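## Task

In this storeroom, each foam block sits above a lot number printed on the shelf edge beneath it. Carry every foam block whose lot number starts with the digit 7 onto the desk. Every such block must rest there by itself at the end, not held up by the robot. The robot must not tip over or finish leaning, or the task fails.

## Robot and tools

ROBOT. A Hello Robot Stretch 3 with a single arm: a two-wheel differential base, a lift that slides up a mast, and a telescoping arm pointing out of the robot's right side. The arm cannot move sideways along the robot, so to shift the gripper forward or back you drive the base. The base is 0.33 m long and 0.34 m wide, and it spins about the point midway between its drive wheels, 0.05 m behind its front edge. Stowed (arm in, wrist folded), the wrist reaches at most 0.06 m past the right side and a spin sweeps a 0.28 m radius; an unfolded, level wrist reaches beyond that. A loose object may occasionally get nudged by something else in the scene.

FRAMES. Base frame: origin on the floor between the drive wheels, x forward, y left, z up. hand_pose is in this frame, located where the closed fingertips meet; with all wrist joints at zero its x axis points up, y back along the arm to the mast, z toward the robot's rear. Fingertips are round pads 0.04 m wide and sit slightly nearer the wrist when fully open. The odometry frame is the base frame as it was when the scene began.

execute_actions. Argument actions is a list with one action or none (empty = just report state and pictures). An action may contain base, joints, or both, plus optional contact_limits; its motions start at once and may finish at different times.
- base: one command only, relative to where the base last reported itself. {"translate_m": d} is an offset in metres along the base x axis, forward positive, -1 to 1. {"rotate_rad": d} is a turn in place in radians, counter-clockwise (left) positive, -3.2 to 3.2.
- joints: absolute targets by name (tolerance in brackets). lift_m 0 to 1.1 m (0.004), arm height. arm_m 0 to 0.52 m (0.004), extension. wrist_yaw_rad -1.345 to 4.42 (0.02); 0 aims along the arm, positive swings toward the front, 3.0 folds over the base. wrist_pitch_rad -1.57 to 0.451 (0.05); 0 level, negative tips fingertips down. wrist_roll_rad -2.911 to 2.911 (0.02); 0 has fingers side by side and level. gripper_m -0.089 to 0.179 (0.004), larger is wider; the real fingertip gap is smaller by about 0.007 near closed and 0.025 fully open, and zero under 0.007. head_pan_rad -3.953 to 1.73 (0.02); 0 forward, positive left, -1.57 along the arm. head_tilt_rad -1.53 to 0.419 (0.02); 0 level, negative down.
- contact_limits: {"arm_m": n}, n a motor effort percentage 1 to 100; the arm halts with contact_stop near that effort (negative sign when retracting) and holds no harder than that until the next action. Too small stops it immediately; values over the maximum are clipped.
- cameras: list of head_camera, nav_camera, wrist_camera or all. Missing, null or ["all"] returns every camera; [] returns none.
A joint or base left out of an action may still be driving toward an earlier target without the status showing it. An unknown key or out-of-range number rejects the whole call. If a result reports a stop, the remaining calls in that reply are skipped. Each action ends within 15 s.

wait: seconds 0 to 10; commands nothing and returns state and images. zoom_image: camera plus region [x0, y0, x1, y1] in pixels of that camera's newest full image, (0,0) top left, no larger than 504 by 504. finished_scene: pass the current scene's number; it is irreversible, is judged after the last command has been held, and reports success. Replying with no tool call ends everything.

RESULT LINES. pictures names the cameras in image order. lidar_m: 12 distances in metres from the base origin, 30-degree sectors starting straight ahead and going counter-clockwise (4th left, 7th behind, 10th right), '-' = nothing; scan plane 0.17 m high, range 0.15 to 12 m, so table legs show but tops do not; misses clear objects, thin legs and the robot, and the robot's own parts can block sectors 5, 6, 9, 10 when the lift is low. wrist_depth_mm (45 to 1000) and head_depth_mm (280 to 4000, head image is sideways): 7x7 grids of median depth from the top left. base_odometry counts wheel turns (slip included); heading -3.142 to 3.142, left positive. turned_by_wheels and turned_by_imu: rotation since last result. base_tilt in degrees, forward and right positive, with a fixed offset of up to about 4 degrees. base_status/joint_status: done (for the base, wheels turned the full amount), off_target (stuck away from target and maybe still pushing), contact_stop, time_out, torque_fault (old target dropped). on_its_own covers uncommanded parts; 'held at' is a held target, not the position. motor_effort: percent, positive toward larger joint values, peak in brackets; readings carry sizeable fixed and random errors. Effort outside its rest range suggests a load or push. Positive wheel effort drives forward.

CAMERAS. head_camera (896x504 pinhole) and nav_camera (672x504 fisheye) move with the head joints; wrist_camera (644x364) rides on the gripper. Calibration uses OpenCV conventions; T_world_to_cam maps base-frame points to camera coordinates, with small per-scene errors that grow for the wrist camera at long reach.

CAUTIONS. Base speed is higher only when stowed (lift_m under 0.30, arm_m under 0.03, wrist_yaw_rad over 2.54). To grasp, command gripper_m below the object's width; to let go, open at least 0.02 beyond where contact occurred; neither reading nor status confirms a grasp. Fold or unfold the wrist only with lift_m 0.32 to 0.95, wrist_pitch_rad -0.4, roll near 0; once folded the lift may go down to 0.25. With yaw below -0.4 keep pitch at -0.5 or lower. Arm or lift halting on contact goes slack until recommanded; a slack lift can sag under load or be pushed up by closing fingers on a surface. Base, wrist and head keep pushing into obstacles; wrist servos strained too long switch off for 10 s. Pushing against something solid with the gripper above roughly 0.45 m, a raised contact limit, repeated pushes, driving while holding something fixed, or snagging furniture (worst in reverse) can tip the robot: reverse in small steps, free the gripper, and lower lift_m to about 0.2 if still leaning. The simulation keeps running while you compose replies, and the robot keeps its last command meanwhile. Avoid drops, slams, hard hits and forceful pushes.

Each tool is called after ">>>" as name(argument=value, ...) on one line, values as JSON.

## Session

>>> execute_actions(actions=[{"joints":{"head_tilt_rad":-0.4,"lift_m":0.28}}], cameras=["head_camera","nav_camera"])

Scene clock: 2.93 s.
base_odometry: x=+0.000 y=+0.000 heading=+0.000 (m, m, rad; odometry frame)
turned_by_wheels: +0.000 (rad since the last result)
turned_by_imu: -0.001 (rad since the last result)
base_tilt: forward=+1.4 right=+1.6 (deg)
lidar_m: 1.21 2.09 2.02 1.15 0.82 0.78 0.80 1.07 2.29 2.22 1.06 0.88
head_depth_mm: 1258 1322 1398 1471 1106 884 1450 / 1319 1390 1472 1539 1114 931 1457 / 1387 1460 1557 1610 1122 1647 1459 / 1454 1545 1655 1736 1130 1448 1426 / 1532 1640 1746 1884 1137 1847 1469 / 1624 1737 1870 2014 2168 1865 1479 / 1726 1852 2003 2164 2312 1869 1477
base_status: not commanded
joint_positions: lift_m=+0.280 arm_m=+0.001 wrist_yaw_rad=+2.801 wrist_pitch_rad=-0.456 wrist_roll_rad=-0.011 gripper_m=+0.037 head_pan_rad=-0.009 head_tilt_rad=-0.395
joint_status: all done
motor_effort: left_wheel=+1(1) right_wheel=+1(1) lift_m=+31(31) arm_m=+0(0) wrist_yaw_rad=+1(1) wrist_pitch_rad=+7(7) wrist_roll_rad=+0(0) gripper_m=+1(0) head_pan_rad=-1(0) head_tilt_rad=-2(22) (%)
hand_pose: x=+0.0520 y=+0.0609 z=+0.2845 quat_wxyz=(+0.274, +0.702, +0.042, +0.656) (m; base frame)
wrist_depth_mm: 910 - - - - - - / - - - - - - - / - 922 916 951 982 991 - / - 713 722 721 747 754 770 / - 578 596 632 617 616 620 / 465 495 - 496 521 510 518 / 444 - - 433 433 438 445
pictures: head_camera (sideways: a quarter turn clockwise sets it upright), nav_camera (sideways: a quarter turn counterclockwise sets it upright)
camera_calibration (this result's frames):
head_camera: T_world_to_cam=[[-0.356873, 0.0183316, -0.933973, 1.23741], [-0.0158101, 0.999546, 0.0256597, -0.0296852], [0.934019, 0.0239235, -0.356421, 0.419935], [0, 0, 0, 1]] pos_world=[0.0489011, -0.00305815, 1.30614]
nav_camera: T_world_to_cam=[[0.341969, 0.0511713, 0.938317, -1.18483], [-0.026779, -0.99758, 0.0641628, -0.0253791], [0.93933, -0.0470688, -0.339771, 0.40117], [0, 0, 0, 1]] pos_world=[0.0276641, 0.0541943, 1.24968]
Images, in order (width x height): head_camera 896x504, nav_camera 672x504.

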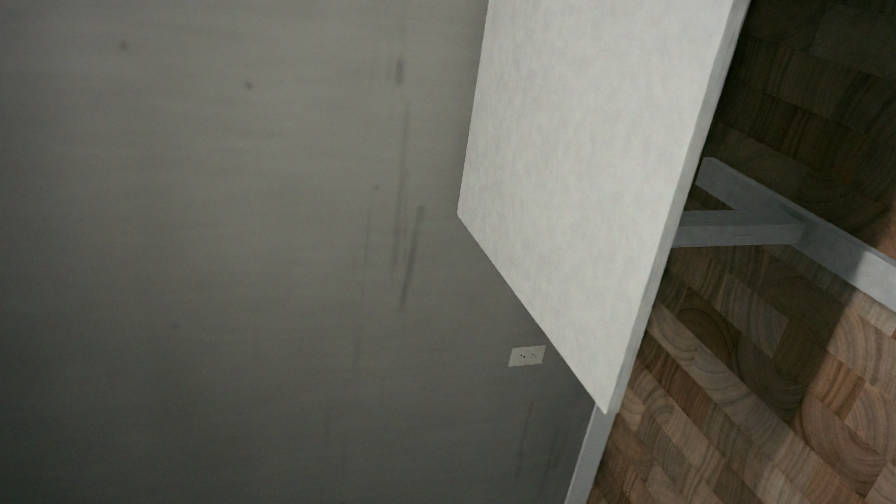

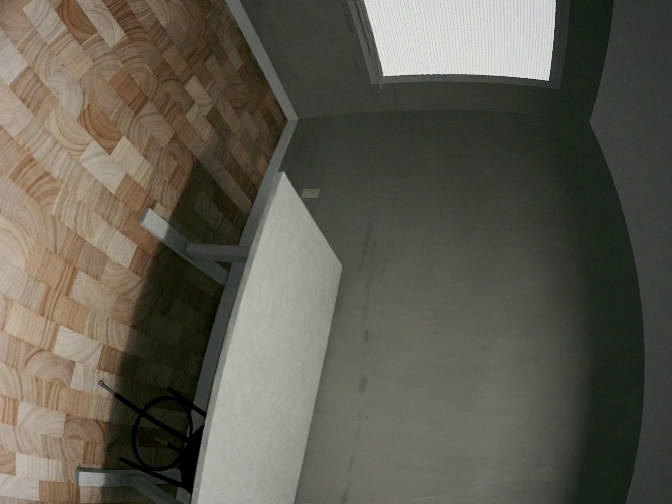

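Mirrored layout, apparently.

>>> execute_actions(actions=[{"joints":{"head_pan_rad":-2.0,"head_tilt_rad":-0.3}}], cameras=["head_camera","nav_camera"])

Scene clock: 6.40 s.
base_odometry: x=+0.000 y=+0.000 heading=+0.000 (m, m, rad; odometry frame)
turned_by_wheels: +0.000 (rad since the last result)
turned_by_imu: -0.001 (rad since the last result)
base_tilt: forward=+1.3 right=+1.6 (deg)
lidar_m: 1.21 2.10 2.02 1.15 0.82 0.78 0.81 1.07 2.29 2.22 1.06 0.88
head_depth_mm: 2310 2401 2502 2591 2627 2020 1567 / 2330 2420 2539 2629 2695 2042 1575 / 2354 2453 2558 2674 2743 2058 1582 / 2337 2257 2387 2368 2442 2057 1586 / 2391 2490 2573 2706 2782 2074 1595 / 2415 2502 2647 2725 2812 2075 1603 / 2417 2466 2469 2574 2592 2098 1608
base_status: not commanded
joint_positions: lift_m=+0.280 arm_m=+0.001 wrist_yaw_rad=+2.801 wrist_pitch_rad=-0.456 wrist_roll_rad=-0.011 gripper_m=+0.037 head_pan_rad=-1.993 head_tilt_rad=-0.310
joint_status: all done
motor_effort: left_wheel=+1(1) right_wheel=+1(0) lift_m=+31(31) arm_m=+0(0) wrist_yaw_rad=+0(0) wrist_pitch_rad=+7(7) wrist_roll_rad=+0(0) gripper_m=+0(0) head_pan_rad=-5(42) head_tilt_rad=+4(10) (%)
hand_pose: x=+0.0520 y=+0.0609 z=+0.2845 quat_wxyz=(+0.274, +0.702, +0.042, +0.656) (m; base frame)
wrist_depth_mm: 900 - - - - - - / - - - - - - - / - 914 943 930 969 993 - / - 709 711 725 730 757 768 / - 569 610 614 613 603 626 / 473 504 - 495 531 505 509 / 441 - - 429 432 439 443
pictures: head_camera (sideways: a quarter turn clockwise sets it upright), nav_camera (sideways: a quarter turn counterclockwise sets it upright)
camera_calibration (this result's frames):
head_camera: T_world_to_cam=[[0.126995, 0.246246, -0.960851, 1.26955], [0.922841, -0.384468, 0.0234399, -0.0325239], [-0.363645, -0.889689, -0.276071, 0.323278], [0, 0, 0, 1]] pos_world=[-0.0136538, -0.0375091, 1.30986]
nav_camera: T_world_to_cam=[[-0.0572207, -0.26018, 0.963863, -1.21576], [-0.900908, 0.429494, 0.0624521, -0.0178267], [-0.430222, -0.864778, -0.258974, 0.30437], [0, 0, 0, 1]] pos_world=[0.0453198, -0.0454477, 1.25176]
Images, in order (width x height): head_camera 896x504, nav_camera 672x504.

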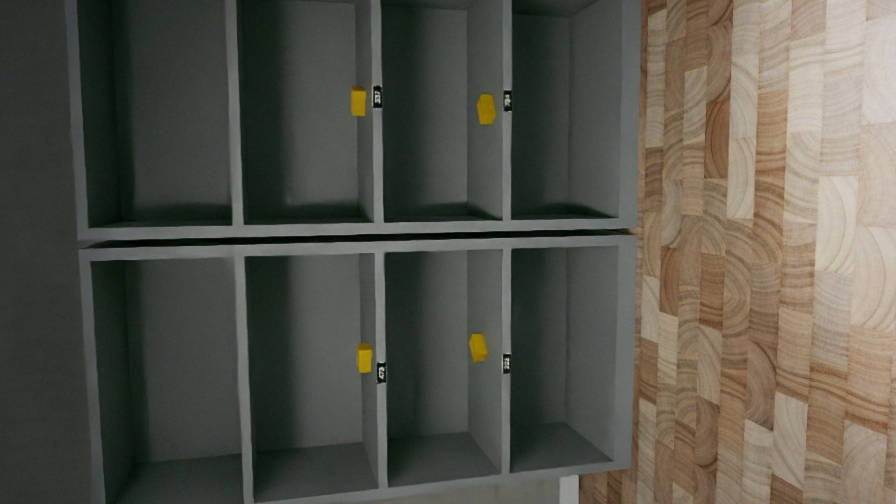

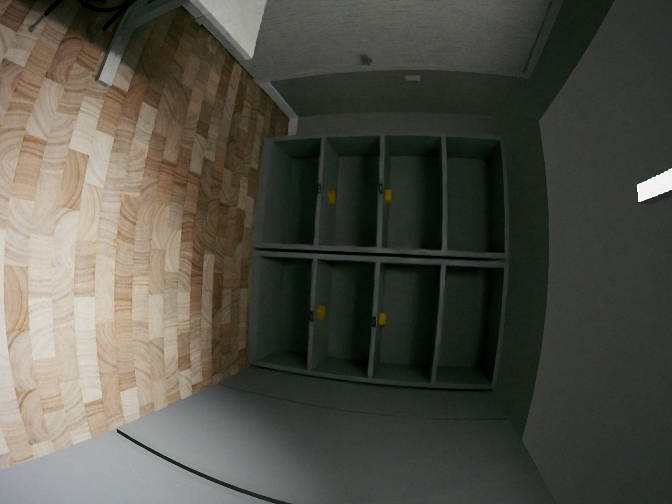

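>>> zoom_image(camera="head_camera", region=[340,70,540,130])

>>> zoom_image(camera="head_camera", region=[340,330,540,390])

Region (340, 70, 540, 130) of head_camera's 896x504 image, scaled by 2.520, with more detail than that image has; it fills the top 151 rows of this view, and the rest is white.

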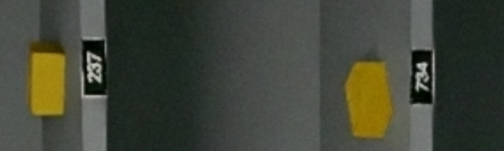

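Region (340, 330, 540, 390) of head_camera's 896x504 image, scaled by 2.520, with more detail than that image has; it fills the top 151 rows of this view, and the rest is white.

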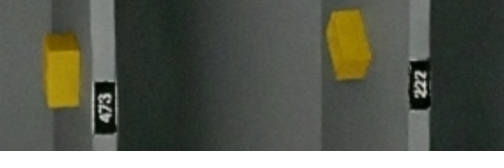

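>>> execute_actions(actions=[{"base":{"rotate_rad":-2.28}}], cameras=[])

>>> execute_actions(actions=[{"base":{"translate_m":1.0}}], cameras=[])

>>> execute_actions(actions=[{"base":{"translate_m":0.68}}], cameras=[])

>>> execute_actions(actions=[{"base":{"rotate_rad":1.765},"joints":{"head_pan_rad":-1.57,"head_tilt_rad":-0.9}}], cameras=[])

>>> execute_actions(actions=[{"joints":{"lift_m":0.5,"wrist_pitch_rad":-0.4}}], cameras=[])

>>> execute_actions(actions=[{"joints":{"wrist_yaw_rad":0,"gripper_m":0.179,"wrist_pitch_rad":-0.1}}], cameras=["head_camera","wrist_camera"])

Scene clock: 18.37 s.
base_odometry: x=+0.000 y=+0.000 heading=-2.280 (m, m, rad; odometry frame)
turned_by_wheels: -2.280 (rad since the last result)
turned_by_imu: -2.255 (rad since the last result)
base_tilt: forward=+1.3 right=+1.6 (deg)
lidar_m: 1.75 2.29 1.06 0.88 1.21 1.84 2.03 2.03 0.88 0.78 0.78 0.94
head_depth_mm: 1003 1058 1121 1184 2414 1859 1516 / 929 974 1021 1077 1128 1206 1279 / 861 898 943 988 1035 1092 1154 / 804 838 873 914 951 1002 1055 / 755 783 816 848 884 924 967 / 708 735 761 790 826 863 898 / 668 693 718 744 773 800 838
base_status: done
joint_positions: lift_m=+0.280 arm_m=+0.001 wrist_yaw_rad=+2.801 wrist_pitch_rad=-0.456 wrist_roll_rad=-0.011 gripper_m=+0.037 head_pan_rad=-1.993 head_tilt_rad=-0.309
joint_status: not commanded
motor_effort: left_wheel=+3(12) right_wheel=-1(5) lift_m=+31(32) arm_m=+0(0) wrist_yaw_rad=+0(1) wrist_pitch_rad=+7(7) wrist_roll_rad=+0(0) gripper_m=+0(0) head_pan_rad=-5(4) head_tilt_rad=+3(3) (%)
hand_pose: x=+0.0520 y=+0.0609 z=+0.2845 quat_wxyz=(+0.274, +0.702, +0.042, +0.656) (m; base frame)
wrist_depth_mm: - - - - - - - / - - - - - - - / - 893 937 948 941 951 - / - 720 707 747 740 777 761 / - 581 606 619 609 608 615 / 478 503 - 500 528 505 506 / 438 - - 430 431 445 442
pictures: none
No camera images: the call's "cameras" was empty. Leave "cameras" out to get every camera's image.

Scene clock: 23.47 s.
base_odometry: x=-0.651 y=-0.759 heading=-2.280 (m, m, rad; odometry frame)
turned_by_wheels: +0.000 (rad since the last result)
turned_by_imu: -0.003 (rad since the last result)
base_tilt: forward=+1.3 right=+1.6 (deg)
lidar_m: 1.30 1.35 1.83 1.71 1.60 2.00 3.01 1.06 0.65 0.58 0.58 0.70
head_depth_mm: 736 775 817 866 916 977 1050 / 679 712 748 789 831 881 935 / 631 657 689 722 761 797 847 / 588 612 640 667 699 735 773 / 551 574 595 620 647 677 709 / 518 537 558 579 603 629 655 / 489 506 525 544 564 589 622
base_status: done
joint_positions: lift_m=+0.280 arm_m=+0.001 wrist_yaw_rad=+2.801 wrist_pitch_rad=-0.456 wrist_roll_rad=-0.011 gripper_m=+0.037 head_pan_rad=-1.993 head_tilt_rad=-0.309
joint_status: not commanded
motor_effort: left_wheel=+3(11) right_wheel=-1(5) lift_m=+31(31) arm_m=+0(0) wrist_yaw_rad=+1(0) wrist_pitch_rad=+7(8) wrist_roll_rad=+0(0) gripper_m=+0(0) head_pan_rad=-4(4) head_tilt_rad=+4(3) (%)
hand_pose: x=+0.0520 y=+0.0609 z=+0.2844 quat_wxyz=(+0.274, +0.702, +0.042, +0.656) (m; base frame)
wrist_depth_mm: - - - - - - - / - - - - - - - / - 915 931 961 955 - - / - 708 723 721 743 744 751 / - 568 603 609 609 624 626 / 475 512 - 495 524 510 517 / 446 - - 427 433 434 442
pictures: none
No camera images: the call's "cameras" was empty. Leave "cameras" out to get every camera's image.

Scene clock: 27.43 s.
base_odometry: x=-1.094 y=-1.275 heading=-2.280 (m, m, rad; odometry frame)
turned_by_wheels: +0.000 (rad since the last result)
turned_by_imu: -0.002 (rad since the last result)
base_tilt: forward=+1.3 right=+1.6 (deg)
lidar_m: 0.84 0.85 0.79 1.55 1.75 1.72 3.68 0.81 0.50 0.44 0.44 0.53
head_depth_mm: 552 581 612 648 688 735 785 / 508 533 559 588 621 661 702 / 472 492 516 540 569 599 634 / 440 459 478 500 523 549 577 / 412 428 446 465 485 507 531 / 388 402 417 434 451 470 491 / 366 378 393 407 423 439 456
base_status: done
joint_positions: lift_m=+0.280 arm_m=+0.001 wrist_yaw_rad=+2.801 wrist_pitch_rad=-0.456 wrist_roll_rad=-0.011 gripper_m=+0.037 head_pan_rad=-1.993 head_tilt_rad=-0.309
joint_status: not commanded
motor_effort: left_wheel=+3(12) right_wheel=-1(4) lift_m=+31(33) arm_m=+0(0) wrist_yaw_rad=+1(1) wrist_pitch_rad=+7(7) wrist_roll_rad=+0(0) gripper_m=+1(0) head_pan_rad=-4(3) head_tilt_rad=+3(3) (%)
hand_pose: x=+0.0520 y=+0.0609 z=+0.2844 quat_wxyz=(+0.274, +0.702, +0.043, +0.656) (m; base frame)
wrist_depth_mm: - - - - - 794 851 / - - - - 830 937 896 / - 914 931 959 872 809 837 / - 731 732 741 736 679 620 / - 580 608 611 629 601 564 / 476 506 - 495 513 508 512 / 446 - - 430 435 439 445
pictures: none
No camera images: the call's "cameras" was empty. Leave "cameras" out to get every camera's image.

Scene clock: 29.77 s.
base_odometry: x=-1.094 y=-1.275 heading=-0.515 (m, m, rad; odometry frame)
turned_by_wheels: +1.765 (rad since the last result)
turned_by_imu: +1.741 (rad since the last result)
base_tilt: forward=+1.3 right=+1.6 (deg)
lidar_m: 1.84 1.71 2.12 1.91 0.65 0.46 0.44 0.46 0.61 1.09 0.79 1.51
head_depth_mm: 809 669 1128 1011 1251 1254 1109 / 816 645 1193 1023 1360 1256 1115 / 829 650 1184 995 1365 1259 1136 / 792 654 1182 992 1374 1264 1141 / 803 661 1190 985 1368 1274 1126 / 855 668 1193 1015 1379 1277 1133 / 864 672 1194 1021 1323 1279 1131
base_status: done
joint_positions: lift_m=+0.280 arm_m=+0.001 wrist_yaw_rad=+2.801 wrist_pitch_rad=-0.456 wrist_roll_rad=-0.011 gripper_m=+0.037 head_pan_rad=-1.577 head_tilt_rad=-0.889
joint_status: all done
motor_effort: left_wheel=-1(8) right_wheel=+2(6) lift_m=+31(32) arm_m=+0(0) wrist_yaw_rad=+0(0) wrist_pitch_rad=+7(7) wrist_roll_rad=+0(0) gripper_m=+1(0) head_pan_rad=+3(31) head_tilt_rad=-4(29) (%)
hand_pose: x=+0.0520 y=+0.0609 z=+0.2844 quat_wxyz=(+0.274, +0.702, +0.043, +0.656) (m; base frame)
wrist_depth_mm: - - - - - - - / - - - - - - - / - 890 918 951 976 980 - / - 699 710 716 744 758 759 / - 577 608 606 616 603 626 / 476 492 - 493 522 512 516 / 441 - - 429 430 437 448
pictures: none
No camera images: the call's "cameras" was empty. Leave "cameras" out to get every camera's image.

Scene clock: 32.60 s.
base_odometry: x=-1.094 y=-1.275 heading=-0.515 (m, m, rad; odometry frame)
turned_by_wheels: +0.000 (rad since the last result)
turned_by_imu: -0.001 (rad since the last result)
base_tilt: forward=+1.2 right=+1.7 (deg)
lidar_m: 1.84 1.71 2.13 1.91 0.64 0.46 0.44 0.46 0.61 1.09 0.79 1.52
head_depth_mm: 812 668 1130 1016 1256 1252 1130 / 817 644 1190 1014 1354 1258 1157 / 823 649 1184 996 1367 1261 1160 / 792 656 1180 994 1374 1275 1165 / 803 662 1188 982 1370 1280 1122 / 856 667 1196 1012 1387 1278 1129 / 862 669 1201 1018 1327 1279 1132
base_status: not commanded
joint_positions: lift_m=+0.500 arm_m=+0.001 wrist_yaw_rad=+2.801 wrist_pitch_rad=-0.420 wrist_roll_rad=-0.011 gripper_m=+0.037 head_pan_rad=-1.577 head_tilt_rad=-0.889
joint_status: all done
motor_effort: left_wheel=-1(1) right_wheel=+2(2) lift_m=+39(40) arm_m=+0(0) wrist_yaw_rad=+1(0) wrist_pitch_rad=+12(14) wrist_roll_rad=+0(0) gripper_m=+0(0) head_pan_rad=+3(2) head_tilt_rad=-5(4) (%)
hand_pose: x=+0.0535 y=+0.0652 z=+0.5120 quat_wxyz=(+0.263, +0.703, +0.030, +0.660) (m; base frame)
wrist_depth_mm: - - - - - - - / - - - - - - - / - - - - - - - / - - - - - - - / - 926 936 - - - 982 / 759 783 - 798 827 795 830 / 665 - 666 673 690 672 691
pictures: none
No camera images: the call's "cameras" was empty. Leave "cameras" out to get every camera's image.

Scene clock: 35.00 s.
base_odometry: x=-1.094 y=-1.275 heading=-0.515 (m, m, rad; odometry frame)
turned_by_wheels: +0.000 (rad since the last result)
turned_by_imu: -0.001 (rad since the last result)
base_tilt: forward=+1.3 right=+1.6 (deg)
lidar_m: 1.84 1.72 2.13 1.91 0.64 0.46 0.44 0.46 0.61 1.10 0.79 1.51
head_depth_mm: 809 669 1131 1013 1254 1247 1125 / 818 644 1186 1017 1360 1256 1148 / 827 649 1188 1002 1368 1287 - / 789 656 1181 996 1369 1268 1121 / 803 662 1189 988 1373 1270 1128 / 853 667 1190 1010 1378 1275 1131 / 865 671 1197 1018 1325 1285 1125
base_status: not commanded
joint_positions: lift_m=+0.500 arm_m=+0.001 wrist_yaw_rad=+0.002 wrist_pitch_rad=-0.123 wrist_roll_rad=-0.011 gripper_m=+0.179 head_pan_rad=-1.577 head_tilt_rad=-0.889
joint_status: all done
motor_effort: left_wheel=-1(1) right_wheel=+2(2) lift_m=+38(38) arm_m=+0(0) wrist_yaw_rad=-2(4) wrist_pitch_rad=+14(14) wrist_roll_rad=+0(0) gripper_m=+0(83) head_pan_rad=+3(3) head_tilt_rad=-4(4) (%)
hand_pose: x=-0.0210 y=-0.3974 z=+0.5832 quat_wxyz=(+0.710, +0.045, -0.702, -0.043) (m; base frame)
wrist_depth_mm: 622 763 772 776 784 585 402 / 622 802 782 822 829 591 399 / 623 812 823 825 872 587 416 / 452 470 482 498 517 508 439 / 586 922 903 909 881 428 434 / - 936 975 983 957 653 454 / 664 784 793 827 821 603 446
pictures: head_camera (sideways: a quarter turn clockwise sets it upright), wrist_camera
camera_calibration (this result's frames):
head_camera: T_world_to_cam=[[0.0195266, 0.757306, -0.652768, 0.868493], [0.999396, 0.00397617, 0.0345084, -0.0473783], [0.0287289, -0.653048, -0.756771, 0.946303], [0, 0, 0, 1]] pos_world=[0.00320475, -0.0395449, 1.28469]
wrist_camera: T_world_to_cam=[[-0.998431, 0.0171872, 0.0532852, -0.0508943], [-0.0460303, 0.28982, -0.955973, 0.707621], [-0.0318737, -0.956927, -0.288575, -0.043315], [0, 0, 0, 1]] pos_world=[-0.0196231, -0.245658, 0.666679]
Images, in order (width x height): head_camera 896x504, wrist_camera 644x364.

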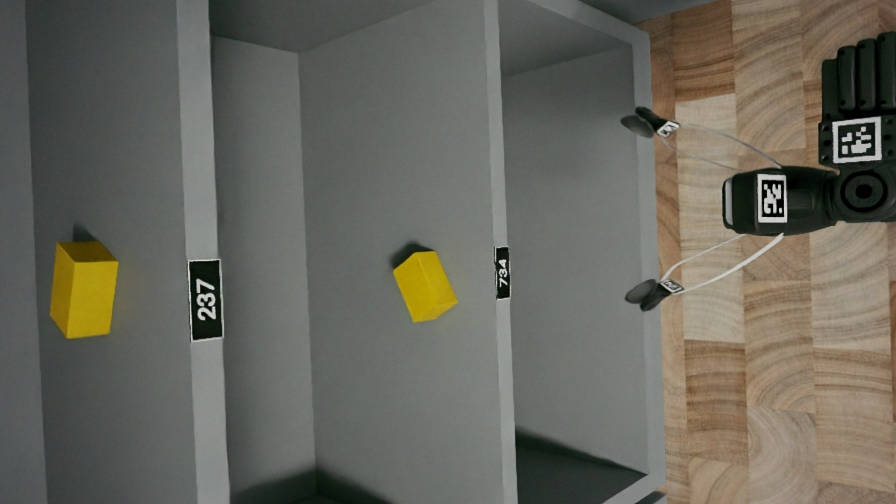

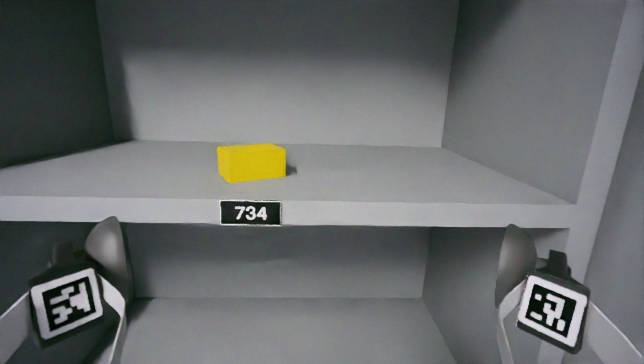

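>>> execute_actions(actions=[{"base":{"translate_m":0.1},"joints":{"arm_m":0.22,"lift_m":0.49}}], cameras=["wrist_camera"])

Scene clock: 40.13 s.
base_odometry: x=-1.007 y=-1.324 heading=-0.515 (m, m, rad; odometry frame)
turned_by_wheels: +0.000 (rad since the last result)
turned_by_imu: -0.002 (rad since the last result)
base_tilt: forward=+1.3 right=+1.6 (deg)
lidar_m: 1.74 1.64 1.81 2.34 0.79 0.57 0.54 0.56 0.75 1.09 0.74 1.46
head_depth_mm: 808 642 1185 1013 1322 1261 1126 / 819 645 1189 1005 1389 1251 1127 / 743 653 1178 996 1420 1245 1114 / 836 656 1184 983 1372 1269 1118 / 844 658 1184 1010 1388 1275 1123 / 849 667 1198 1014 1357 1274 1128 / 861 646 1096 992 1122 1276 1129
base_status: done
joint_positions: lift_m=+0.490 arm_m=+0.220 wrist_yaw_rad=+0.001 wrist_pitch_rad=-0.122 wrist_roll_rad=-0.011 gripper_m=+0.179 head_pan_rad=-1.577 head_tilt_rad=-0.889
joint_status: all done
motor_effort: left_wheel=-2(4) right_wheel=+2(4) lift_m=+31(34) arm_m=+4(5) wrist_yaw_rad=-1(1) wrist_pitch_rad=+13(14) wrist_roll_rad=+0(0) gripper_m=+1(0) head_pan_rad=+2(2) head_tilt_rad=-4(4) (%)
hand_pose: x=-0.0213 y=-0.6160 z=+0.5737 quat_wxyz=(+0.710, +0.044, -0.702, -0.043) (m; base frame)
wrist_depth_mm: 509 562 566 558 572 589 503 / 508 595 605 606 607 612 509 / 507 599 619 626 620 626 499 / 422 434 446 297 477 489 458 / 296 281 285 270 304 326 313 / - 209 212 213 218 221 226 / 197 198 199 198 204 209 439
pictures: wrist_camera
camera_calibration (this result's frames):
wrist_camera: T_world_to_cam=[[-0.998409, 0.0184826, 0.0532664, -0.0461336], [-0.0456689, 0.288935, -0.956259, 0.761492], [-0.0330647, -0.95717, -0.287631, -0.255966], [0, 0, 0, 1]] pos_world=[-0.0197472, -0.464172, 0.657017]
Images, in order (width x height): wrist_camera 644x364.

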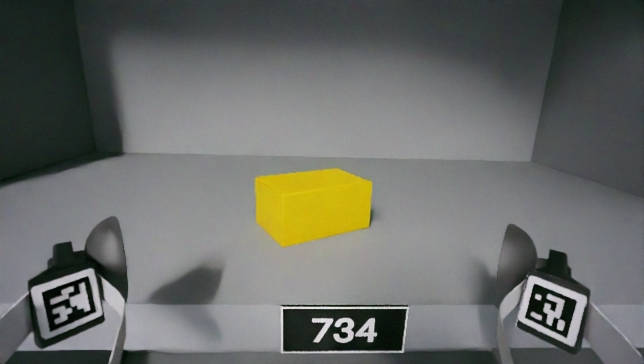

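>>> execute_actions(actions=[{"joints":{"arm_m":0.355,"lift_m":0.478}}], cameras=["wrist_camera"])

>>> execute_actions(actions=[{"joints":{"gripper_m":0.04}}], cameras=[])

>>> execute_actions(actions=[{"joints":{"lift_m":0.51}}], cameras=[])

>>> execute_actions(actions=[{"joints":{"arm_m":0}}], cameras=["wrist_camera"])

>>> execute_actions(actions=[{"joints":{"lift_m":0.29,"wrist_yaw_rad":2.65}}], cameras=[])

>>> execute_actions(actions=[{"base":{"rotate_rad":-2.9}}], cameras=[])

>>> execute_actions(actions=[{"base":{"translate_m":-0.9},"joints":{"head_pan_rad":-2.0,"head_tilt_rad":-0.7}}], cameras=["nav_camera","wrist_camera"])

Scene clock: 52.30 s.
base_odometry: x=-1.007 y=-1.324 heading=-0.515 (m, m, rad; odometry frame)
turned_by_wheels: +0.000 (rad since the last result)
turned_by_imu: -0.002 (rad since the last result)
base_tilt: forward=+1.3 right=+1.7 (deg)
lidar_m: 1.74 1.63 1.81 2.34 0.79 0.57 0.54 0.56 0.75 1.09 0.74 1.46
head_depth_mm: 810 641 1190 1015 1327 1252 1106 / 821 644 1186 1018 1384 1256 1099 / 743 650 1183 1003 1310 1267 1117 / 835 656 1183 990 1369 1268 1124 / 844 661 1188 1008 1381 1268 1124 / 851 667 1193 1012 1357 1277 1129 / 861 647 1092 991 1133 1277 1132
base_status: not commanded
joint_positions: lift_m=+0.478 arm_m=+0.355 wrist_yaw_rad=+0.000 wrist_pitch_rad=-0.122 wrist_roll_rad=-0.011 gripper_m=+0.179 head_pan_rad=-1.577 head_tilt_rad=-0.889
joint_status: all done
motor_effort: left_wheel=-2(2) right_wheel=+2(2) lift_m=+31(32) arm_m=+4(7) wrist_yaw_rad=+0(1) wrist_pitch_rad=+13(14) wrist_roll_rad=+0(0) gripper_m=+0(0) head_pan_rad=+4(2) head_tilt_rad=-5(4) (%)
hand_pose: x=-0.0214 y=-0.7510 z=+0.5617 quat_wxyz=(+0.710, +0.044, -0.702, -0.043) (m; base frame)
wrist_depth_mm: 435 437 447 457 457 453 465 / 452 459 464 466 468 481 474 / 472 477 477 485 491 502 499 / 375 391 399 411 418 443 446 / 257 252 163 154 234 290 279 / - 187 137 139 177 197 202 / 141 149 139 142 153 154 151
pictures: wrist_camera
camera_calibration (this result's frames):
wrist_camera: T_world_to_cam=[[-0.998408, 0.0185412, 0.0532655, -0.042969], [-0.0456528, 0.288886, -0.956274, 0.789002], [-0.0331181, -0.957184, -0.28758, -0.388677], [0, 0, 0, 1]] pos_world=[-0.0197527, -0.59917, 0.645015]
Images, in order (width x height): wrist_camera 644x364.

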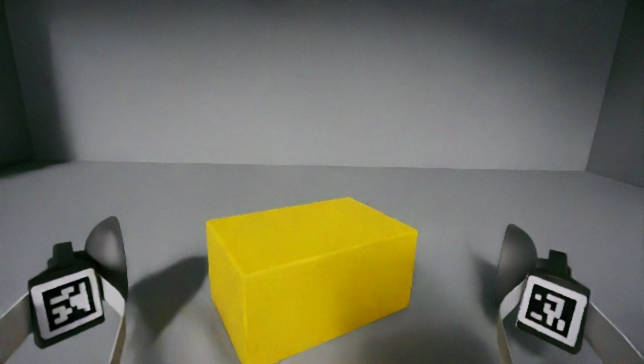

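Scene clock: 54.37 s.
base_odometry: x=-1.007 y=-1.324 heading=-0.515 (m, m, rad; odometry frame)
turned_by_wheels: +0.000 (rad since the last result)
turned_by_imu: -0.001 (rad since the last result)
base_tilt: forward=+1.2 right=+1.6 (deg)
lidar_m: 1.74 1.64 1.81 2.34 0.79 0.57 0.54 0.56 0.75 1.09 0.74 1.46
head_depth_mm: 811 642 1187 1015 1327 1254 1109 / 815 644 1187 1018 1383 1260 1100 / 743 649 1183 1024 1312 1269 1116 / 832 654 1175 1013 1366 1271 1120 / 843 660 1189 1005 1375 1276 1128 / 855 664 1195 1014 1356 1278 1130 / 858 646 1093 992 1123 1275 1132
base_status: not commanded
joint_positions: lift_m=+0.478 arm_m=+0.355 wrist_yaw_rad=-0.001 wrist_pitch_rad=-0.122 wrist_roll_rad=-0.011 gripper_m=+0.040 head_pan_rad=-1.577 head_tilt_rad=-0.889
joint_status: all done
motor_effort: left_wheel=-1(6) right_wheel=+2(5) lift_m=+32(31) arm_m=+4(4) wrist_yaw_rad=+1(4) wrist_pitch_rad=+13(14) wrist_roll_rad=+0(0) gripper_m=+0(92) head_pan_rad=+3(3) head_tilt_rad=-4(4) (%)
hand_pose: x=-0.0218 y=-0.7510 z=+0.5618 quat_wxyz=(+0.710, +0.043, -0.702, -0.043) (m; base frame)
wrist_depth_mm: 437 444 449 451 449 461 455 / 451 461 468 469 468 482 478 / 465 478 483 485 491 503 502 / 376 384 393 269 426 444 446 / 248 252 274 256 278 276 277 / 185 187 - 192 206 199 200 / 147 148 150 152 150 156 158
pictures: none
No camera images: the call's "cameras" was empty. Leave "cameras" out to get every camera's image.

Scene clock: 55.47 s.
base_odometry: x=-1.007 y=-1.324 heading=-0.515 (m, m, rad; odometry frame)
turned_by_wheels: +0.000 (rad since the last result)
turned_by_imu: +0.000 (rad since the last result)
base_tilt: forward=+1.2 right=+1.6 (deg)
lidar_m: 1.74 1.63 1.81 2.34 0.79 0.57 0.54 0.56 0.75 1.09 0.74 1.46
head_depth_mm: 811 642 1189 1017 1325 1261 1109 / 820 645 1187 1020 1356 - 1099 / 743 649 1186 1024 1335 1260 1117 / 837 655 1178 1005 1365 1264 1125 / 845 661 1188 1007 1377 1275 1124 / 851 666 1193 1013 1350 1271 1128 / 863 644 1098 990 1128 1276 1131
base_status: not commanded
joint_positions: lift_m=+0.510 arm_m=+0.355 wrist_yaw_rad=-0.001 wrist_pitch_rad=-0.122 wrist_roll_rad=-0.011 gripper_m=+0.040 head_pan_rad=-1.577 head_tilt_rad=-0.889
joint_status: all done
motor_effort: left_wheel=-2(1) right_wheel=+2(2) lift_m=+38(39) arm_m=+4(4) wrist_yaw_rad=+2(2) wrist_pitch_rad=+13(13) wrist_roll_rad=+0(0) gripper_m=-1(0) head_pan_rad=+3(2) head_tilt_rad=-4(5) (%)
hand_pose: x=-0.0218 y=-0.7510 z=+0.5936 quat_wxyz=(+0.710, +0.043, -0.702, -0.043) (m; base frame)
wrist_depth_mm: 431 435 442 448 460 461 457 / 457 454 463 474 468 478 476 / 469 477 482 479 496 489 495 / 474 483 497 499 503 514 474 / 320 324 355 267 362 354 358 / 238 242 - 249 266 256 258 / 191 192 192 195 193 200 203
pictures: none
No camera images: the call's "cameras" was empty. Leave "cameras" out to get every camera's image.

Scene clock: 59.27 s.
base_odometry: x=-1.007 y=-1.324 heading=-0.515 (m, m, rad; odometry frame)
turned_by_wheels: +0.000 (rad since the last result)
turned_by_imu: -0.001 (rad since the last result)
base_tilt: forward=+1.3 right=+1.6 (deg)
lidar_m: 1.74 1.63 1.81 2.34 0.79 0.57 0.54 0.56 0.76 1.09 0.73 1.46
head_depth_mm: 813 642 1190 1015 1326 1255 1124 / 817 645 1182 995 1356 1264 1152 / 742 651 1187 996 1369 1288 - / 834 657 1180 1003 1372 1263 1125 / 843 661 1191 1008 1380 1273 1126 / 851 667 1198 1010 1353 1278 1129 / 866 645 1097 995 1123 1279 1135
base_status: not commanded
joint_positions: lift_m=+0.510 arm_m=+0.001 wrist_yaw_rad=+0.000 wrist_pitch_rad=-0.122 wrist_roll_rad=-0.011 gripper_m=+0.040 head_pan_rad=-1.577 head_tilt_rad=-0.889
joint_status: all done
joint sent to its limit — the command would take arm_m past its lower limit, so that joint was sent only as far as its limit.
motor_effort: left_wheel=-1(1) right_wheel=+2(2) lift_m=+37(38) arm_m=-4(2) wrist_yaw_rad=+1(2) wrist_pitch_rad=+13(13) wrist_roll_rad=+0(0) gripper_m=+0(0) head_pan_rad=+2(3) head_tilt_rad=-4(5) (%)
hand_pose: x=-0.0215 y=-0.3978 z=+0.5936 quat_wxyz=(+0.710, +0.043, -0.702, -0.043) (m; base frame)
wrist_depth_mm: 495 732 783 769 787 766 505 / 498 749 802 804 831 747 518 / 502 761 824 820 853 757 508 / 456 517 527 550 568 581 483 / 461 652 406 421 426 435 440 / 518 770 - 965 - 739 500 / 517 716 804 836 817 744 512
pictures: wrist_camera
camera_calibration (this result's frames):
wrist_camera: T_world_to_cam=[[-0.998394, 0.019307, 0.0532547, -0.0510912], [-0.0454402, 0.288374, -0.956439, 0.717391], [-0.0338232, -0.957323, -0.287033, -0.0418471], [0, 0, 0, 1]] pos_world=[-0.0198261, -0.245952, 0.676851]
Images, in order (width x height): wrist_camera 644x364.

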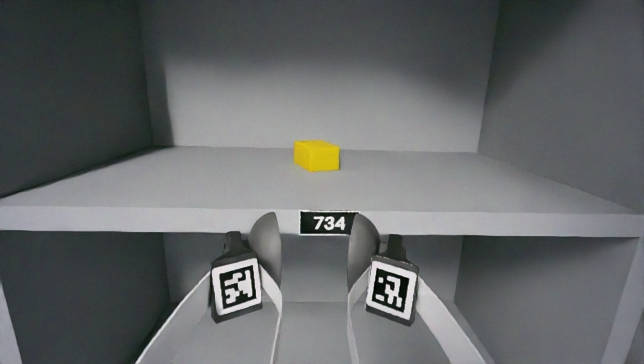

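Scene clock: 62.10 s.
base_odometry: x=-1.007 y=-1.324 heading=-0.515 (m, m, rad; odometry frame)
turned_by_wheels: +0.000 (rad since the last result)
turned_by_imu: -0.001 (rad since the last result)
base_tilt: forward=+1.3 right=+1.7 (deg)
lidar_m: 1.74 1.64 1.81 2.34 0.80 0.57 0.54 0.56 0.75 1.09 0.74 1.46
head_depth_mm: 813 643 1189 1017 1325 1249 1106 / 818 646 1188 1000 1362 1264 1111 / 744 650 1180 999 1371 1263 1135 / 835 657 1181 1006 1377 1264 1137 / 844 662 1186 1007 1384 1273 1125 / 852 667 1194 1014 1356 1276 1126 / 863 646 1094 994 1129 1281 1131
base_status: not commanded
joint_positions: lift_m=+0.290 arm_m=+0.001 wrist_yaw_rad=+2.648 wrist_pitch_rad=-0.122 wrist_roll_rad=-0.011 gripper_m=+0.040 head_pan_rad=-1.577 head_tilt_rad=-0.889
joint_status: all done
motor_effort: left_wheel=-1(1) right_wheel=+2(2) lift_m=+31(34) arm_m=-3(4) wrist_yaw_rad=+2(5) wrist_pitch_rad=+13(13) wrist_roll_rad=+0(0) gripper_m=+0(0) head_pan_rad=+4(3) head_tilt_rad=-5(4) (%)
hand_pose: x=+0.0977 y=+0.0751 z=+0.3738 quat_wxyz=(+0.215, +0.691, -0.129, +0.678) (m; base frame)
wrist_depth_mm: - - - - - - - / - - - - - - - / - - - - - - - / - - - - - - - / - - - - - - - / 772 782 - 794 862 838 844 / 613 621 635 644 623 647 661
pictures: none
No camera images: the call's "cameras" was empty. Leave "cameras" out to get every camera's image.

Scene clock: 65.03 s.
base_odometry: x=-1.007 y=-1.324 heading=+2.868 (m, m, rad; odometry frame)
turned_by_wheels: -2.900 (rad since the last result)
turned_by_imu: -2.869 (rad since the last result)
base_tilt: forward=+1.2 right=+1.6 (deg)
lidar_m: 0.54 0.62 0.91 0.77 0.74 1.46 1.75 1.64 2.58 1.14 0.64 0.54
head_depth_mm: 3038 2577 2053 1690 1442 1258 1107 / 3075 2557 2040 1684 1448 1259 1116 / 3153 2608 2072 1700 1453 1257 1135 / 1932 2149 2014 1710 1455 1263 1144 / 1386 1504 1641 1657 1470 1267 1123 / 1083 1155 1236 1331 1399 1278 1125 / 888 938 999 1045 1111 1182 1131
base_status: done
joint_positions: lift_m=+0.290 arm_m=+0.001 wrist_yaw_rad=+2.649 wrist_pitch_rad=-0.122 wrist_roll_rad=-0.011 gripper_m=+0.040 head_pan_rad=-1.577 head_tilt_rad=-0.889
joint_status: not commanded
motor_effort: left_wheel=+3(12) right_wheel=-1(4) lift_m=+32(32) arm_m=-4(4) wrist_yaw_rad=+1(1) wrist_pitch_rad=+13(13) wrist_roll_rad=+0(0) gripper_m=+0(0) head_pan_rad=+3(3) head_tilt_rad=-4(4) (%)
hand_pose: x=+0.0977 y=+0.0751 z=+0.3738 quat_wxyz=(+0.215, +0.691, -0.129, +0.678) (m; base frame)
wrist_depth_mm: 717 951 981 - 780 613 459 / 750 970 - - 757 611 471 / 781 - - - 824 633 466 / 760 - - - 839 617 472 / 746 900 973 934 838 637 467 / 651 687 - 782 782 643 484 / 609 629 639 625 620 618 480
pictures: none
No camera images: the call's "cameras" was empty. Leave "cameras" out to get every camera's image.

Scene clock: 69.80 s.
base_odometry: x=-0.140 y=-1.567 heading=+2.868 (m, m, rad; odometry frame)
turned_by_wheels: +0.000 (rad since the last result)
turned_by_imu: +0.000 (rad since the last result)
base_tilt: forward=+1.2 right=+1.6 (deg)
lidar_m: 1.42 1.54 0.94 0.95 0.96 0.86 0.87 0.88 0.87 3.48 1.67 1.42
head_depth_mm: 1674 1681 1224 920 1160 1322 1183 / 2119 1872 1237 927 1615 1347 1188 / 2828 1900 1255 933 1582 1357 1191 / 2920 1930 1261 1012 1667 1401 1196 / 2921 3084 2699 2115 1679 1401 1200 / 2818 3116 2849 2149 1701 1407 1205 / 2782 3091 2891 2140 1713 1413 1207
base_status: done
joint_positions: lift_m=+0.290 arm_m=+0.001 wrist_yaw_rad=+2.649 wrist_pitch_rad=-0.122 wrist_roll_rad=-0.011 gripper_m=+0.040 head_pan_rad=-1.993 head_tilt_rad=-0.705
joint_status: all done
motor_effort: left_wheel=+3(8) right_wheel=-1(6) lift_m=+32(33) arm_m=-3(3) wrist_yaw_rad=+2(2) wrist_pitch_rad=+13(13) wrist_roll_rad=+0(0) gripper_m=+0(0) head_pan_rad=-4(33) head_tilt_rad=+2(14) (%)
hand_pose: x=+0.0976 y=+0.0752 z=+0.3738 quat_wxyz=(+0.215, +0.691, -0.129, +0.678) (m; base frame)
wrist_depth_mm: 928 - - - - - - / 877 - - - 998 - - / 911 - - - - - - / 913 - - - - - - / 826 887 951 - - - - / 778 799 - 799 868 828 818 / 603 620 624 631 636 659 663
pictures: nav_camera (sideways: a quarter turn counterclockwise sets it upright), wrist_camera
camera_calibration (this result's frames):
nav_camera: T_world_to_cam=[[-0.200864, -0.579907, 0.789532, -0.987468], [-0.911394, 0.406136, 0.0664375, -0.0229178], [-0.359185, -0.70623, -0.610102, 0.76084], [0, 0, 0, 1]] pos_world=[0.0540482, -0.0260034, 1.24535]
wrist_camera: T_world_to_cam=[[0.870695, -0.488931, 0.0532558, -0.0737924], [-0.0962613, -0.275602, -0.95644, 0.423554], [0.482311, 0.827641, -0.28703, 0.167327], [0, 0, 0, 1]] pos_world=[0.0243189, -0.0578339, 0.457062]
Images, in order (width x height): nav_camera 672x504, wrist_camera 644x364.

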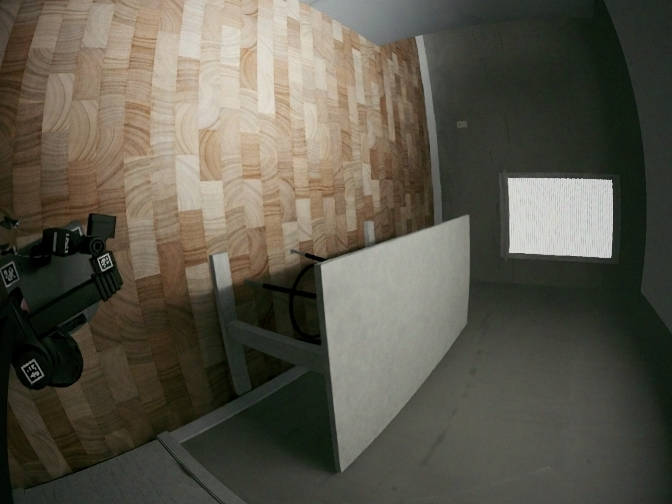

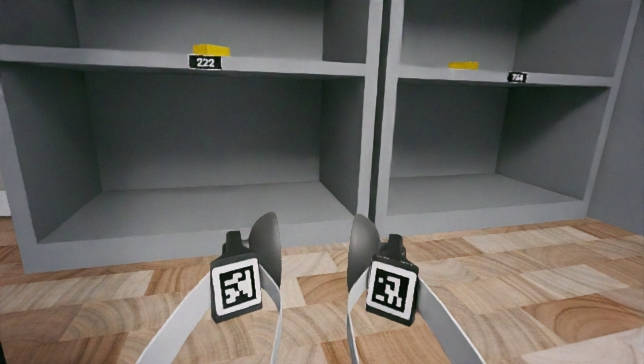

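>>> execute_actions(actions=[{"base":{"rotate_rad":0.1}}], cameras=[])

>>> execute_actions(actions=[{"base":{"translate_m":0.93}}], cameras=[])

>>> execute_actions(actions=[{"base":{"rotate_rad":2.81},"joints":{"head_pan_rad":-1.57}}], cameras=[])

>>> execute_actions(actions=[{"joints":{"lift_m":0.49}}], cameras=[])

>>> execute_actions(actions=[{"joints":{"wrist_yaw_rad":0,"gripper_m":0.15}}], cameras=[])

>>> execute_actions(actions=[{"joints":{"arm_m":0.25}}], cameras=["head_camera","wrist_camera"])

Scene clock: 78.67 s.
base_odometry: x=-0.140 y=-1.567 heading=+2.968 (m, m, rad; odometry frame)
turned_by_wheels: +0.100 (rad since the last result)
turned_by_imu: +0.098 (rad since the last result)
base_tilt: forward=+1.3 right=+1.6 (deg)
lidar_m: 1.42 0.95 0.94 0.95 0.97 0.87 0.87 0.87 0.98 2.54 1.58 1.42
head_depth_mm: 2116 1860 1234 924 1572 1316 1179 / 2845 1880 1241 928 1579 1349 1185 / 2897 1894 1246 968 1629 1395 1189 / 2943 3053 2558 2112 1691 1404 1191 / 2876 3166 2877 2108 1689 1404 1205 / 2849 3173 2839 2132 1698 1419 1207 / 2853 3120 2889 2150 1697 1410 1204
base_status: done
joint_positions: lift_m=+0.290 arm_m=+0.001 wrist_yaw_rad=+2.649 wrist_pitch_rad=-0.122 wrist_roll_rad=-0.011 gripper_m=+0.040 head_pan_rad=-1.993 head_tilt_rad=-0.704
joint_status: not commanded
motor_effort: left_wheel=-1(8) right_wheel=+2(6) lift_m=+32(32) arm_m=-4(3) wrist_yaw_rad=+1(1) wrist_pitch_rad=+13(13) wrist_roll_rad=+0(0) gripper_m=-1(0) head_pan_rad=-4(4) head_tilt_rad=+2(1) (%)
hand_pose: x=+0.0976 y=+0.0752 z=+0.3738 quat_wxyz=(+0.215, +0.691, -0.129, +0.678) (m; base frame)
wrist_depth_mm: 822 - - - 967 - - / 902 - - - 955 - - / - - - - - - - / - - - - - - - / 976 909 957 995 - - - / 781 787 - 801 869 832 852 / 607 639 628 636 614 641 652
pictures: none
No camera images: the call's "cameras" was empty. Leave "cameras" out to get every camera's image.

Scene clock: 83.60 s.
base_odometry: x=-1.056 y=-1.407 heading=+2.968 (m, m, rad; odometry frame)
turned_by_wheels: +0.000 (rad since the last result)
turned_by_imu: -0.003 (rad since the last result)
base_tilt: forward=+1.3 right=+1.6 (deg)
lidar_m: 0.54 0.65 1.00 0.66 0.66 1.42 1.76 1.70 3.78 0.96 0.60 0.54
head_depth_mm: 3184 3517 2770 2072 1663 1384 1186 / 3157 3484 2809 2071 1670 1384 1189 / 3169 3442 2809 2094 1671 1403 1190 / 3166 3482 2829 2104 1686 1396 1200 / 3164 3537 2832 2120 1689 1409 1203 / 3136 3439 2722 2150 1696 1408 1204 / 2134 2050 1951 1868 1657 1415 1198
base_status: done
joint_positions: lift_m=+0.290 arm_m=+0.001 wrist_yaw_rad=+2.649 wrist_pitch_rad=-0.122 wrist_roll_rad=-0.011 gripper_m=+0.040 head_pan_rad=-1.993 head_tilt_rad=-0.704
joint_status: not commanded
motor_effort: left_wheel=-1(7) right_wheel=+2(5) lift_m=+32(32) arm_m=-3(3) wrist_yaw_rad=+1(1) wrist_pitch_rad=+13(13) wrist_roll_rad=+0(0) gripper_m=+0(0) head_pan_rad=-4(4) head_tilt_rad=+1(2) (%)
hand_pose: x=+0.0976 y=+0.0752 z=+0.3738 quat_wxyz=(+0.215, +0.691, -0.129, +0.678) (m; base frame)
wrist_depth_mm: 580 841 887 950 932 619 489 / 626 886 967 - 819 615 499 / 647 974 - - 992 657 493 / 649 - - - 967 676 497 / 629 892 948 941 857 676 504 / 626 653 - 692 736 702 508 / 589 609 629 629 628 627 494
pictures: none
No camera images: the call's "cameras" was empty. Leave "cameras" out to get every camera's image.

Scene clock: 86.47 s.
base_odometry: x=-1.056 y=-1.407 heading=-0.505 (m, m, rad; odometry frame)
turned_by_wheels: +2.810 (rad since the last result)
turned_by_imu: +2.775 (rad since the last result)
base_tilt: forward=+1.2 right=+1.6 (deg)
lidar_m: 1.75 1.70 2.46 2.27 0.78 0.56 0.54 0.56 0.72 1.00 0.66 1.39
head_depth_mm: 825 887 648 1136 977 1215 1140 / 819 884 652 1146 983 1219 1141 / 822 889 658 1150 987 1221 1143 / 820 885 663 1152 992 1227 1146 / 822 888 668 1148 998 1231 1153 / 818 897 676 1149 1000 892 1152 / 817 895 679 1006 977 899 1124
base_status: done
joint_positions: lift_m=+0.290 arm_m=+0.001 wrist_yaw_rad=+2.649 wrist_pitch_rad=-0.122 wrist_roll_rad=-0.011 gripper_m=+0.040 head_pan_rad=-1.577 head_tilt_rad=-0.704
joint_status: all done
motor_effort: left_wheel=-1(10) right_wheel=+2(7) lift_m=+32(32) arm_m=-4(4) wrist_yaw_rad=+2(1) wrist_pitch_rad=+13(13) wrist_roll_rad=+0(0) gripper_m=+0(0) head_pan_rad=+3(30) head_tilt_rad=+1(1) (%)
hand_pose: x=+0.0976 y=+0.0752 z=+0.3738 quat_wxyz=(+0.215, +0.691, -0.129, +0.678) (m; base frame)
wrist_depth_mm: - - - - - - - / - - - - - - - / - - - - - - - / - - - - - - - / - - - - - - - / 758 780 - 804 868 830 834 / 618 632 621 643 622 656 659
pictures: none
No camera images: the call's "cameras" was empty. Leave "cameras" out to get every camera's image.

Scene clock: 89.13 s.
base_odometry: x=-1.056 y=-1.407 heading=-0.505 (m, m, rad; odometry frame)
turned_by_wheels: +0.000 (rad since the last result)
turned_by_imu: -0.001 (rad since the last result)
base_tilt: forward=+1.2 right=+1.6 (deg)
lidar_m: 1.75 1.69 2.46 2.27 0.79 0.56 0.54 0.56 0.72 1.00 0.66 1.39
head_depth_mm: 820 889 649 1137 979 1220 1135 / 821 887 653 1145 982 1220 1143 / 821 887 657 1154 988 1222 1145 / 818 883 662 1156 992 1228 1148 / 818 888 669 1151 994 1230 1151 / 820 896 671 1147 999 896 1153 / 815 893 679 1004 977 903 1130
base_status: not commanded
joint_positions: lift_m=+0.490 arm_m=+0.001 wrist_yaw_rad=+2.649 wrist_pitch_rad=-0.122 wrist_roll_rad=-0.011 gripper_m=+0.040 head_pan_rad=-1.577 head_tilt_rad=-0.704
joint_status: all done
motor_effort: left_wheel=-1(1) right_wheel=+2(2) lift_m=+37(38) arm_m=-4(3) wrist_yaw_rad=+2(1) wrist_pitch_rad=+13(13) wrist_roll_rad=+0(0) gripper_m=+0(1) head_pan_rad=+3(3) head_tilt_rad=+1(1) (%)
hand_pose: x=+0.0976 y=+0.0752 z=+0.5736 quat_wxyz=(+0.215, +0.691, -0.129, +0.678) (m; base frame)
wrist_depth_mm: - - - - - - - / - - - - - - - / - - - - - - - / - - - - - - - / - - - - - - - / - - - - - - - / 871 865 898 916 896 936 947
pictures: none
No camera images: the call's "cameras" was empty. Leave "cameras" out to get every camera's image.

Scene clock: 91.47 s.
base_odometry: x=-1.056 y=-1.407 heading=-0.505 (m, m, rad; odometry frame)
turned_by_wheels: +0.000 (rad since the last result)
turned_by_imu: -0.001 (rad since the last result)
base_tilt: forward=+1.2 right=+1.6 (deg)
lidar_m: 1.75 1.70 2.46 2.27 0.78 0.57 0.54 0.56 0.72 1.00 0.66 1.39
head_depth_mm: 822 887 648 1142 978 1212 1140 / 820 885 652 1147 983 1218 1137 / 822 885 658 1156 984 1227 1143 / 822 888 662 1157 989 1230 1150 / 819 888 668 1150 998 1231 1155 / 818 895 672 1145 1000 895 1153 / 816 894 681 1006 977 899 1125
base_status: not commanded
joint_positions: lift_m=+0.490 arm_m=+0.001 wrist_yaw_rad=+0.002 wrist_pitch_rad=-0.122 wrist_roll_rad=-0.011 gripper_m=+0.150 head_pan_rad=-1.577 head_tilt_rad=-0.704
joint_status: all done
motor_effort: left_wheel=-1(1) right_wheel=+2(2) lift_m=+38(38) arm_m=-3(4) wrist_yaw_rad=-2(3) wrist_pitch_rad=+13(13) wrist_roll_rad=+0(0) gripper_m=+0(83) head_pan_rad=+3(3) head_tilt_rad=+2(2) (%)
hand_pose: x=-0.0210 y=-0.3978 z=+0.5736 quat_wxyz=(+0.710, +0.044, -0.702, -0.042) (m; base frame)
wrist_depth_mm: 490 688 691 687 680 687 516 / 494 714 702 723 720 702 516 / 501 682 739 736 742 722 514 / 427 442 452 463 482 500 462 / 312 313 318 319 327 331 334 / 495 825 859 853 872 - 505 / 525 766 808 791 801 760 478
pictures: none
No camera images: the call's "cameras" was empty. Leave "cameras" out to get every camera's image.

Scene clock: 94.53 s.
base_odometry: x=-1.056 y=-1.407 heading=-0.505 (m, m, rad; odometry frame)
turned_by_wheels: +0.000 (rad since the last result)
turned_by_imu: -0.001 (rad since the last result)
base_tilt: forward=+1.3 right=+1.7 (deg)
lidar_m: 1.75 1.70 2.46 2.27 0.78 0.57 0.54 0.56 0.72 1.00 0.66 1.39
head_depth_mm: 822 885 647 1140 981 1212 1142 / 821 886 654 1146 982 877 - / 819 886 657 1152 989 - 1139 / 819 883 663 1155 995 1232 1146 / 816 889 668 1149 993 1233 1150 / 818 897 674 1148 996 894 1153 / 817 892 680 1001 976 903 1120
base_status: not commanded
joint_positions: lift_m=+0.490 arm_m=+0.250 wrist_yaw_rad=+0.000 wrist_pitch_rad=-0.122 wrist_roll_rad=-0.011 gripper_m=+0.150 head_pan_rad=-1.577 head_tilt_rad=-0.704
joint_status: all done
motor_effort: left_wheel=-1(1) right_wheel=+2(2) lift_m=+38(37) arm_m=+4(2) wrist_yaw_rad=+1(2) wrist_pitch_rad=+13(13) wrist_roll_rad=+0(0) gripper_m=+0(0) head_pan_rad=+2(2) head_tilt_rad=+1(2) (%)
hand_pose: x=-0.0214 y=-0.6460 z=+0.5736 quat_wxyz=(+0.710, +0.044, -0.702, -0.043) (m; base frame)
wrist_depth_mm: 449 449 456 460 466 467 469 / 459 462 470 477 479 478 486 / 474 488 495 502 509 501 504 / 422 432 449 295 472 496 465 / 278 300 287 270 298 326 313 / 216 204 211 214 216 - 225 / - 165 167 168 170 165 179
pictures: head_camera (sideways: a quarter turn clockwise sets it upright), wrist_camera
camera_calibration (this result's frames):
head_camera: T_world_to_cam=[[0.0187436, 0.624259, -0.780993, 1.0356], [0.999434, 0.0101379, 0.0320895, -0.0442374], [0.0279498, -0.781152, -0.623715, 0.77325], [0, 0, 0, 1]] pos_world=[0.00318926, -0.0420111, 1.29251]
wrist_camera: T_world_to_cam=[[-0.998407, 0.018627, 0.0532547, -0.0455024], [-0.0456368, 0.28834, -0.95644, 0.769814], [-0.033171, -0.957347, -0.28703, -0.285193], [0, 0, 0, 1]] pos_world=[-0.0197582, -0.494149, 0.656845]
Images, in order (width x height): head_camera 896x504, wrist_camera 644x364.

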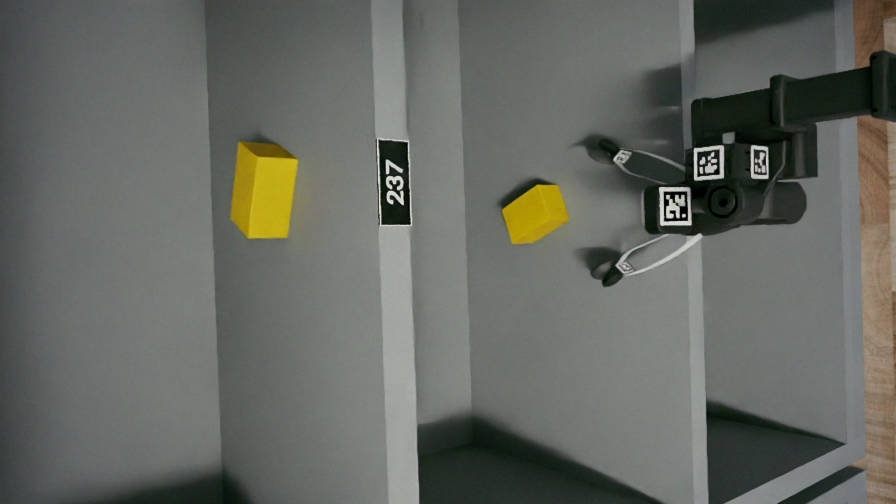

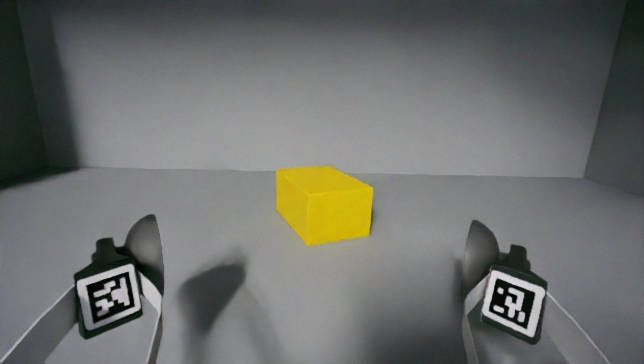

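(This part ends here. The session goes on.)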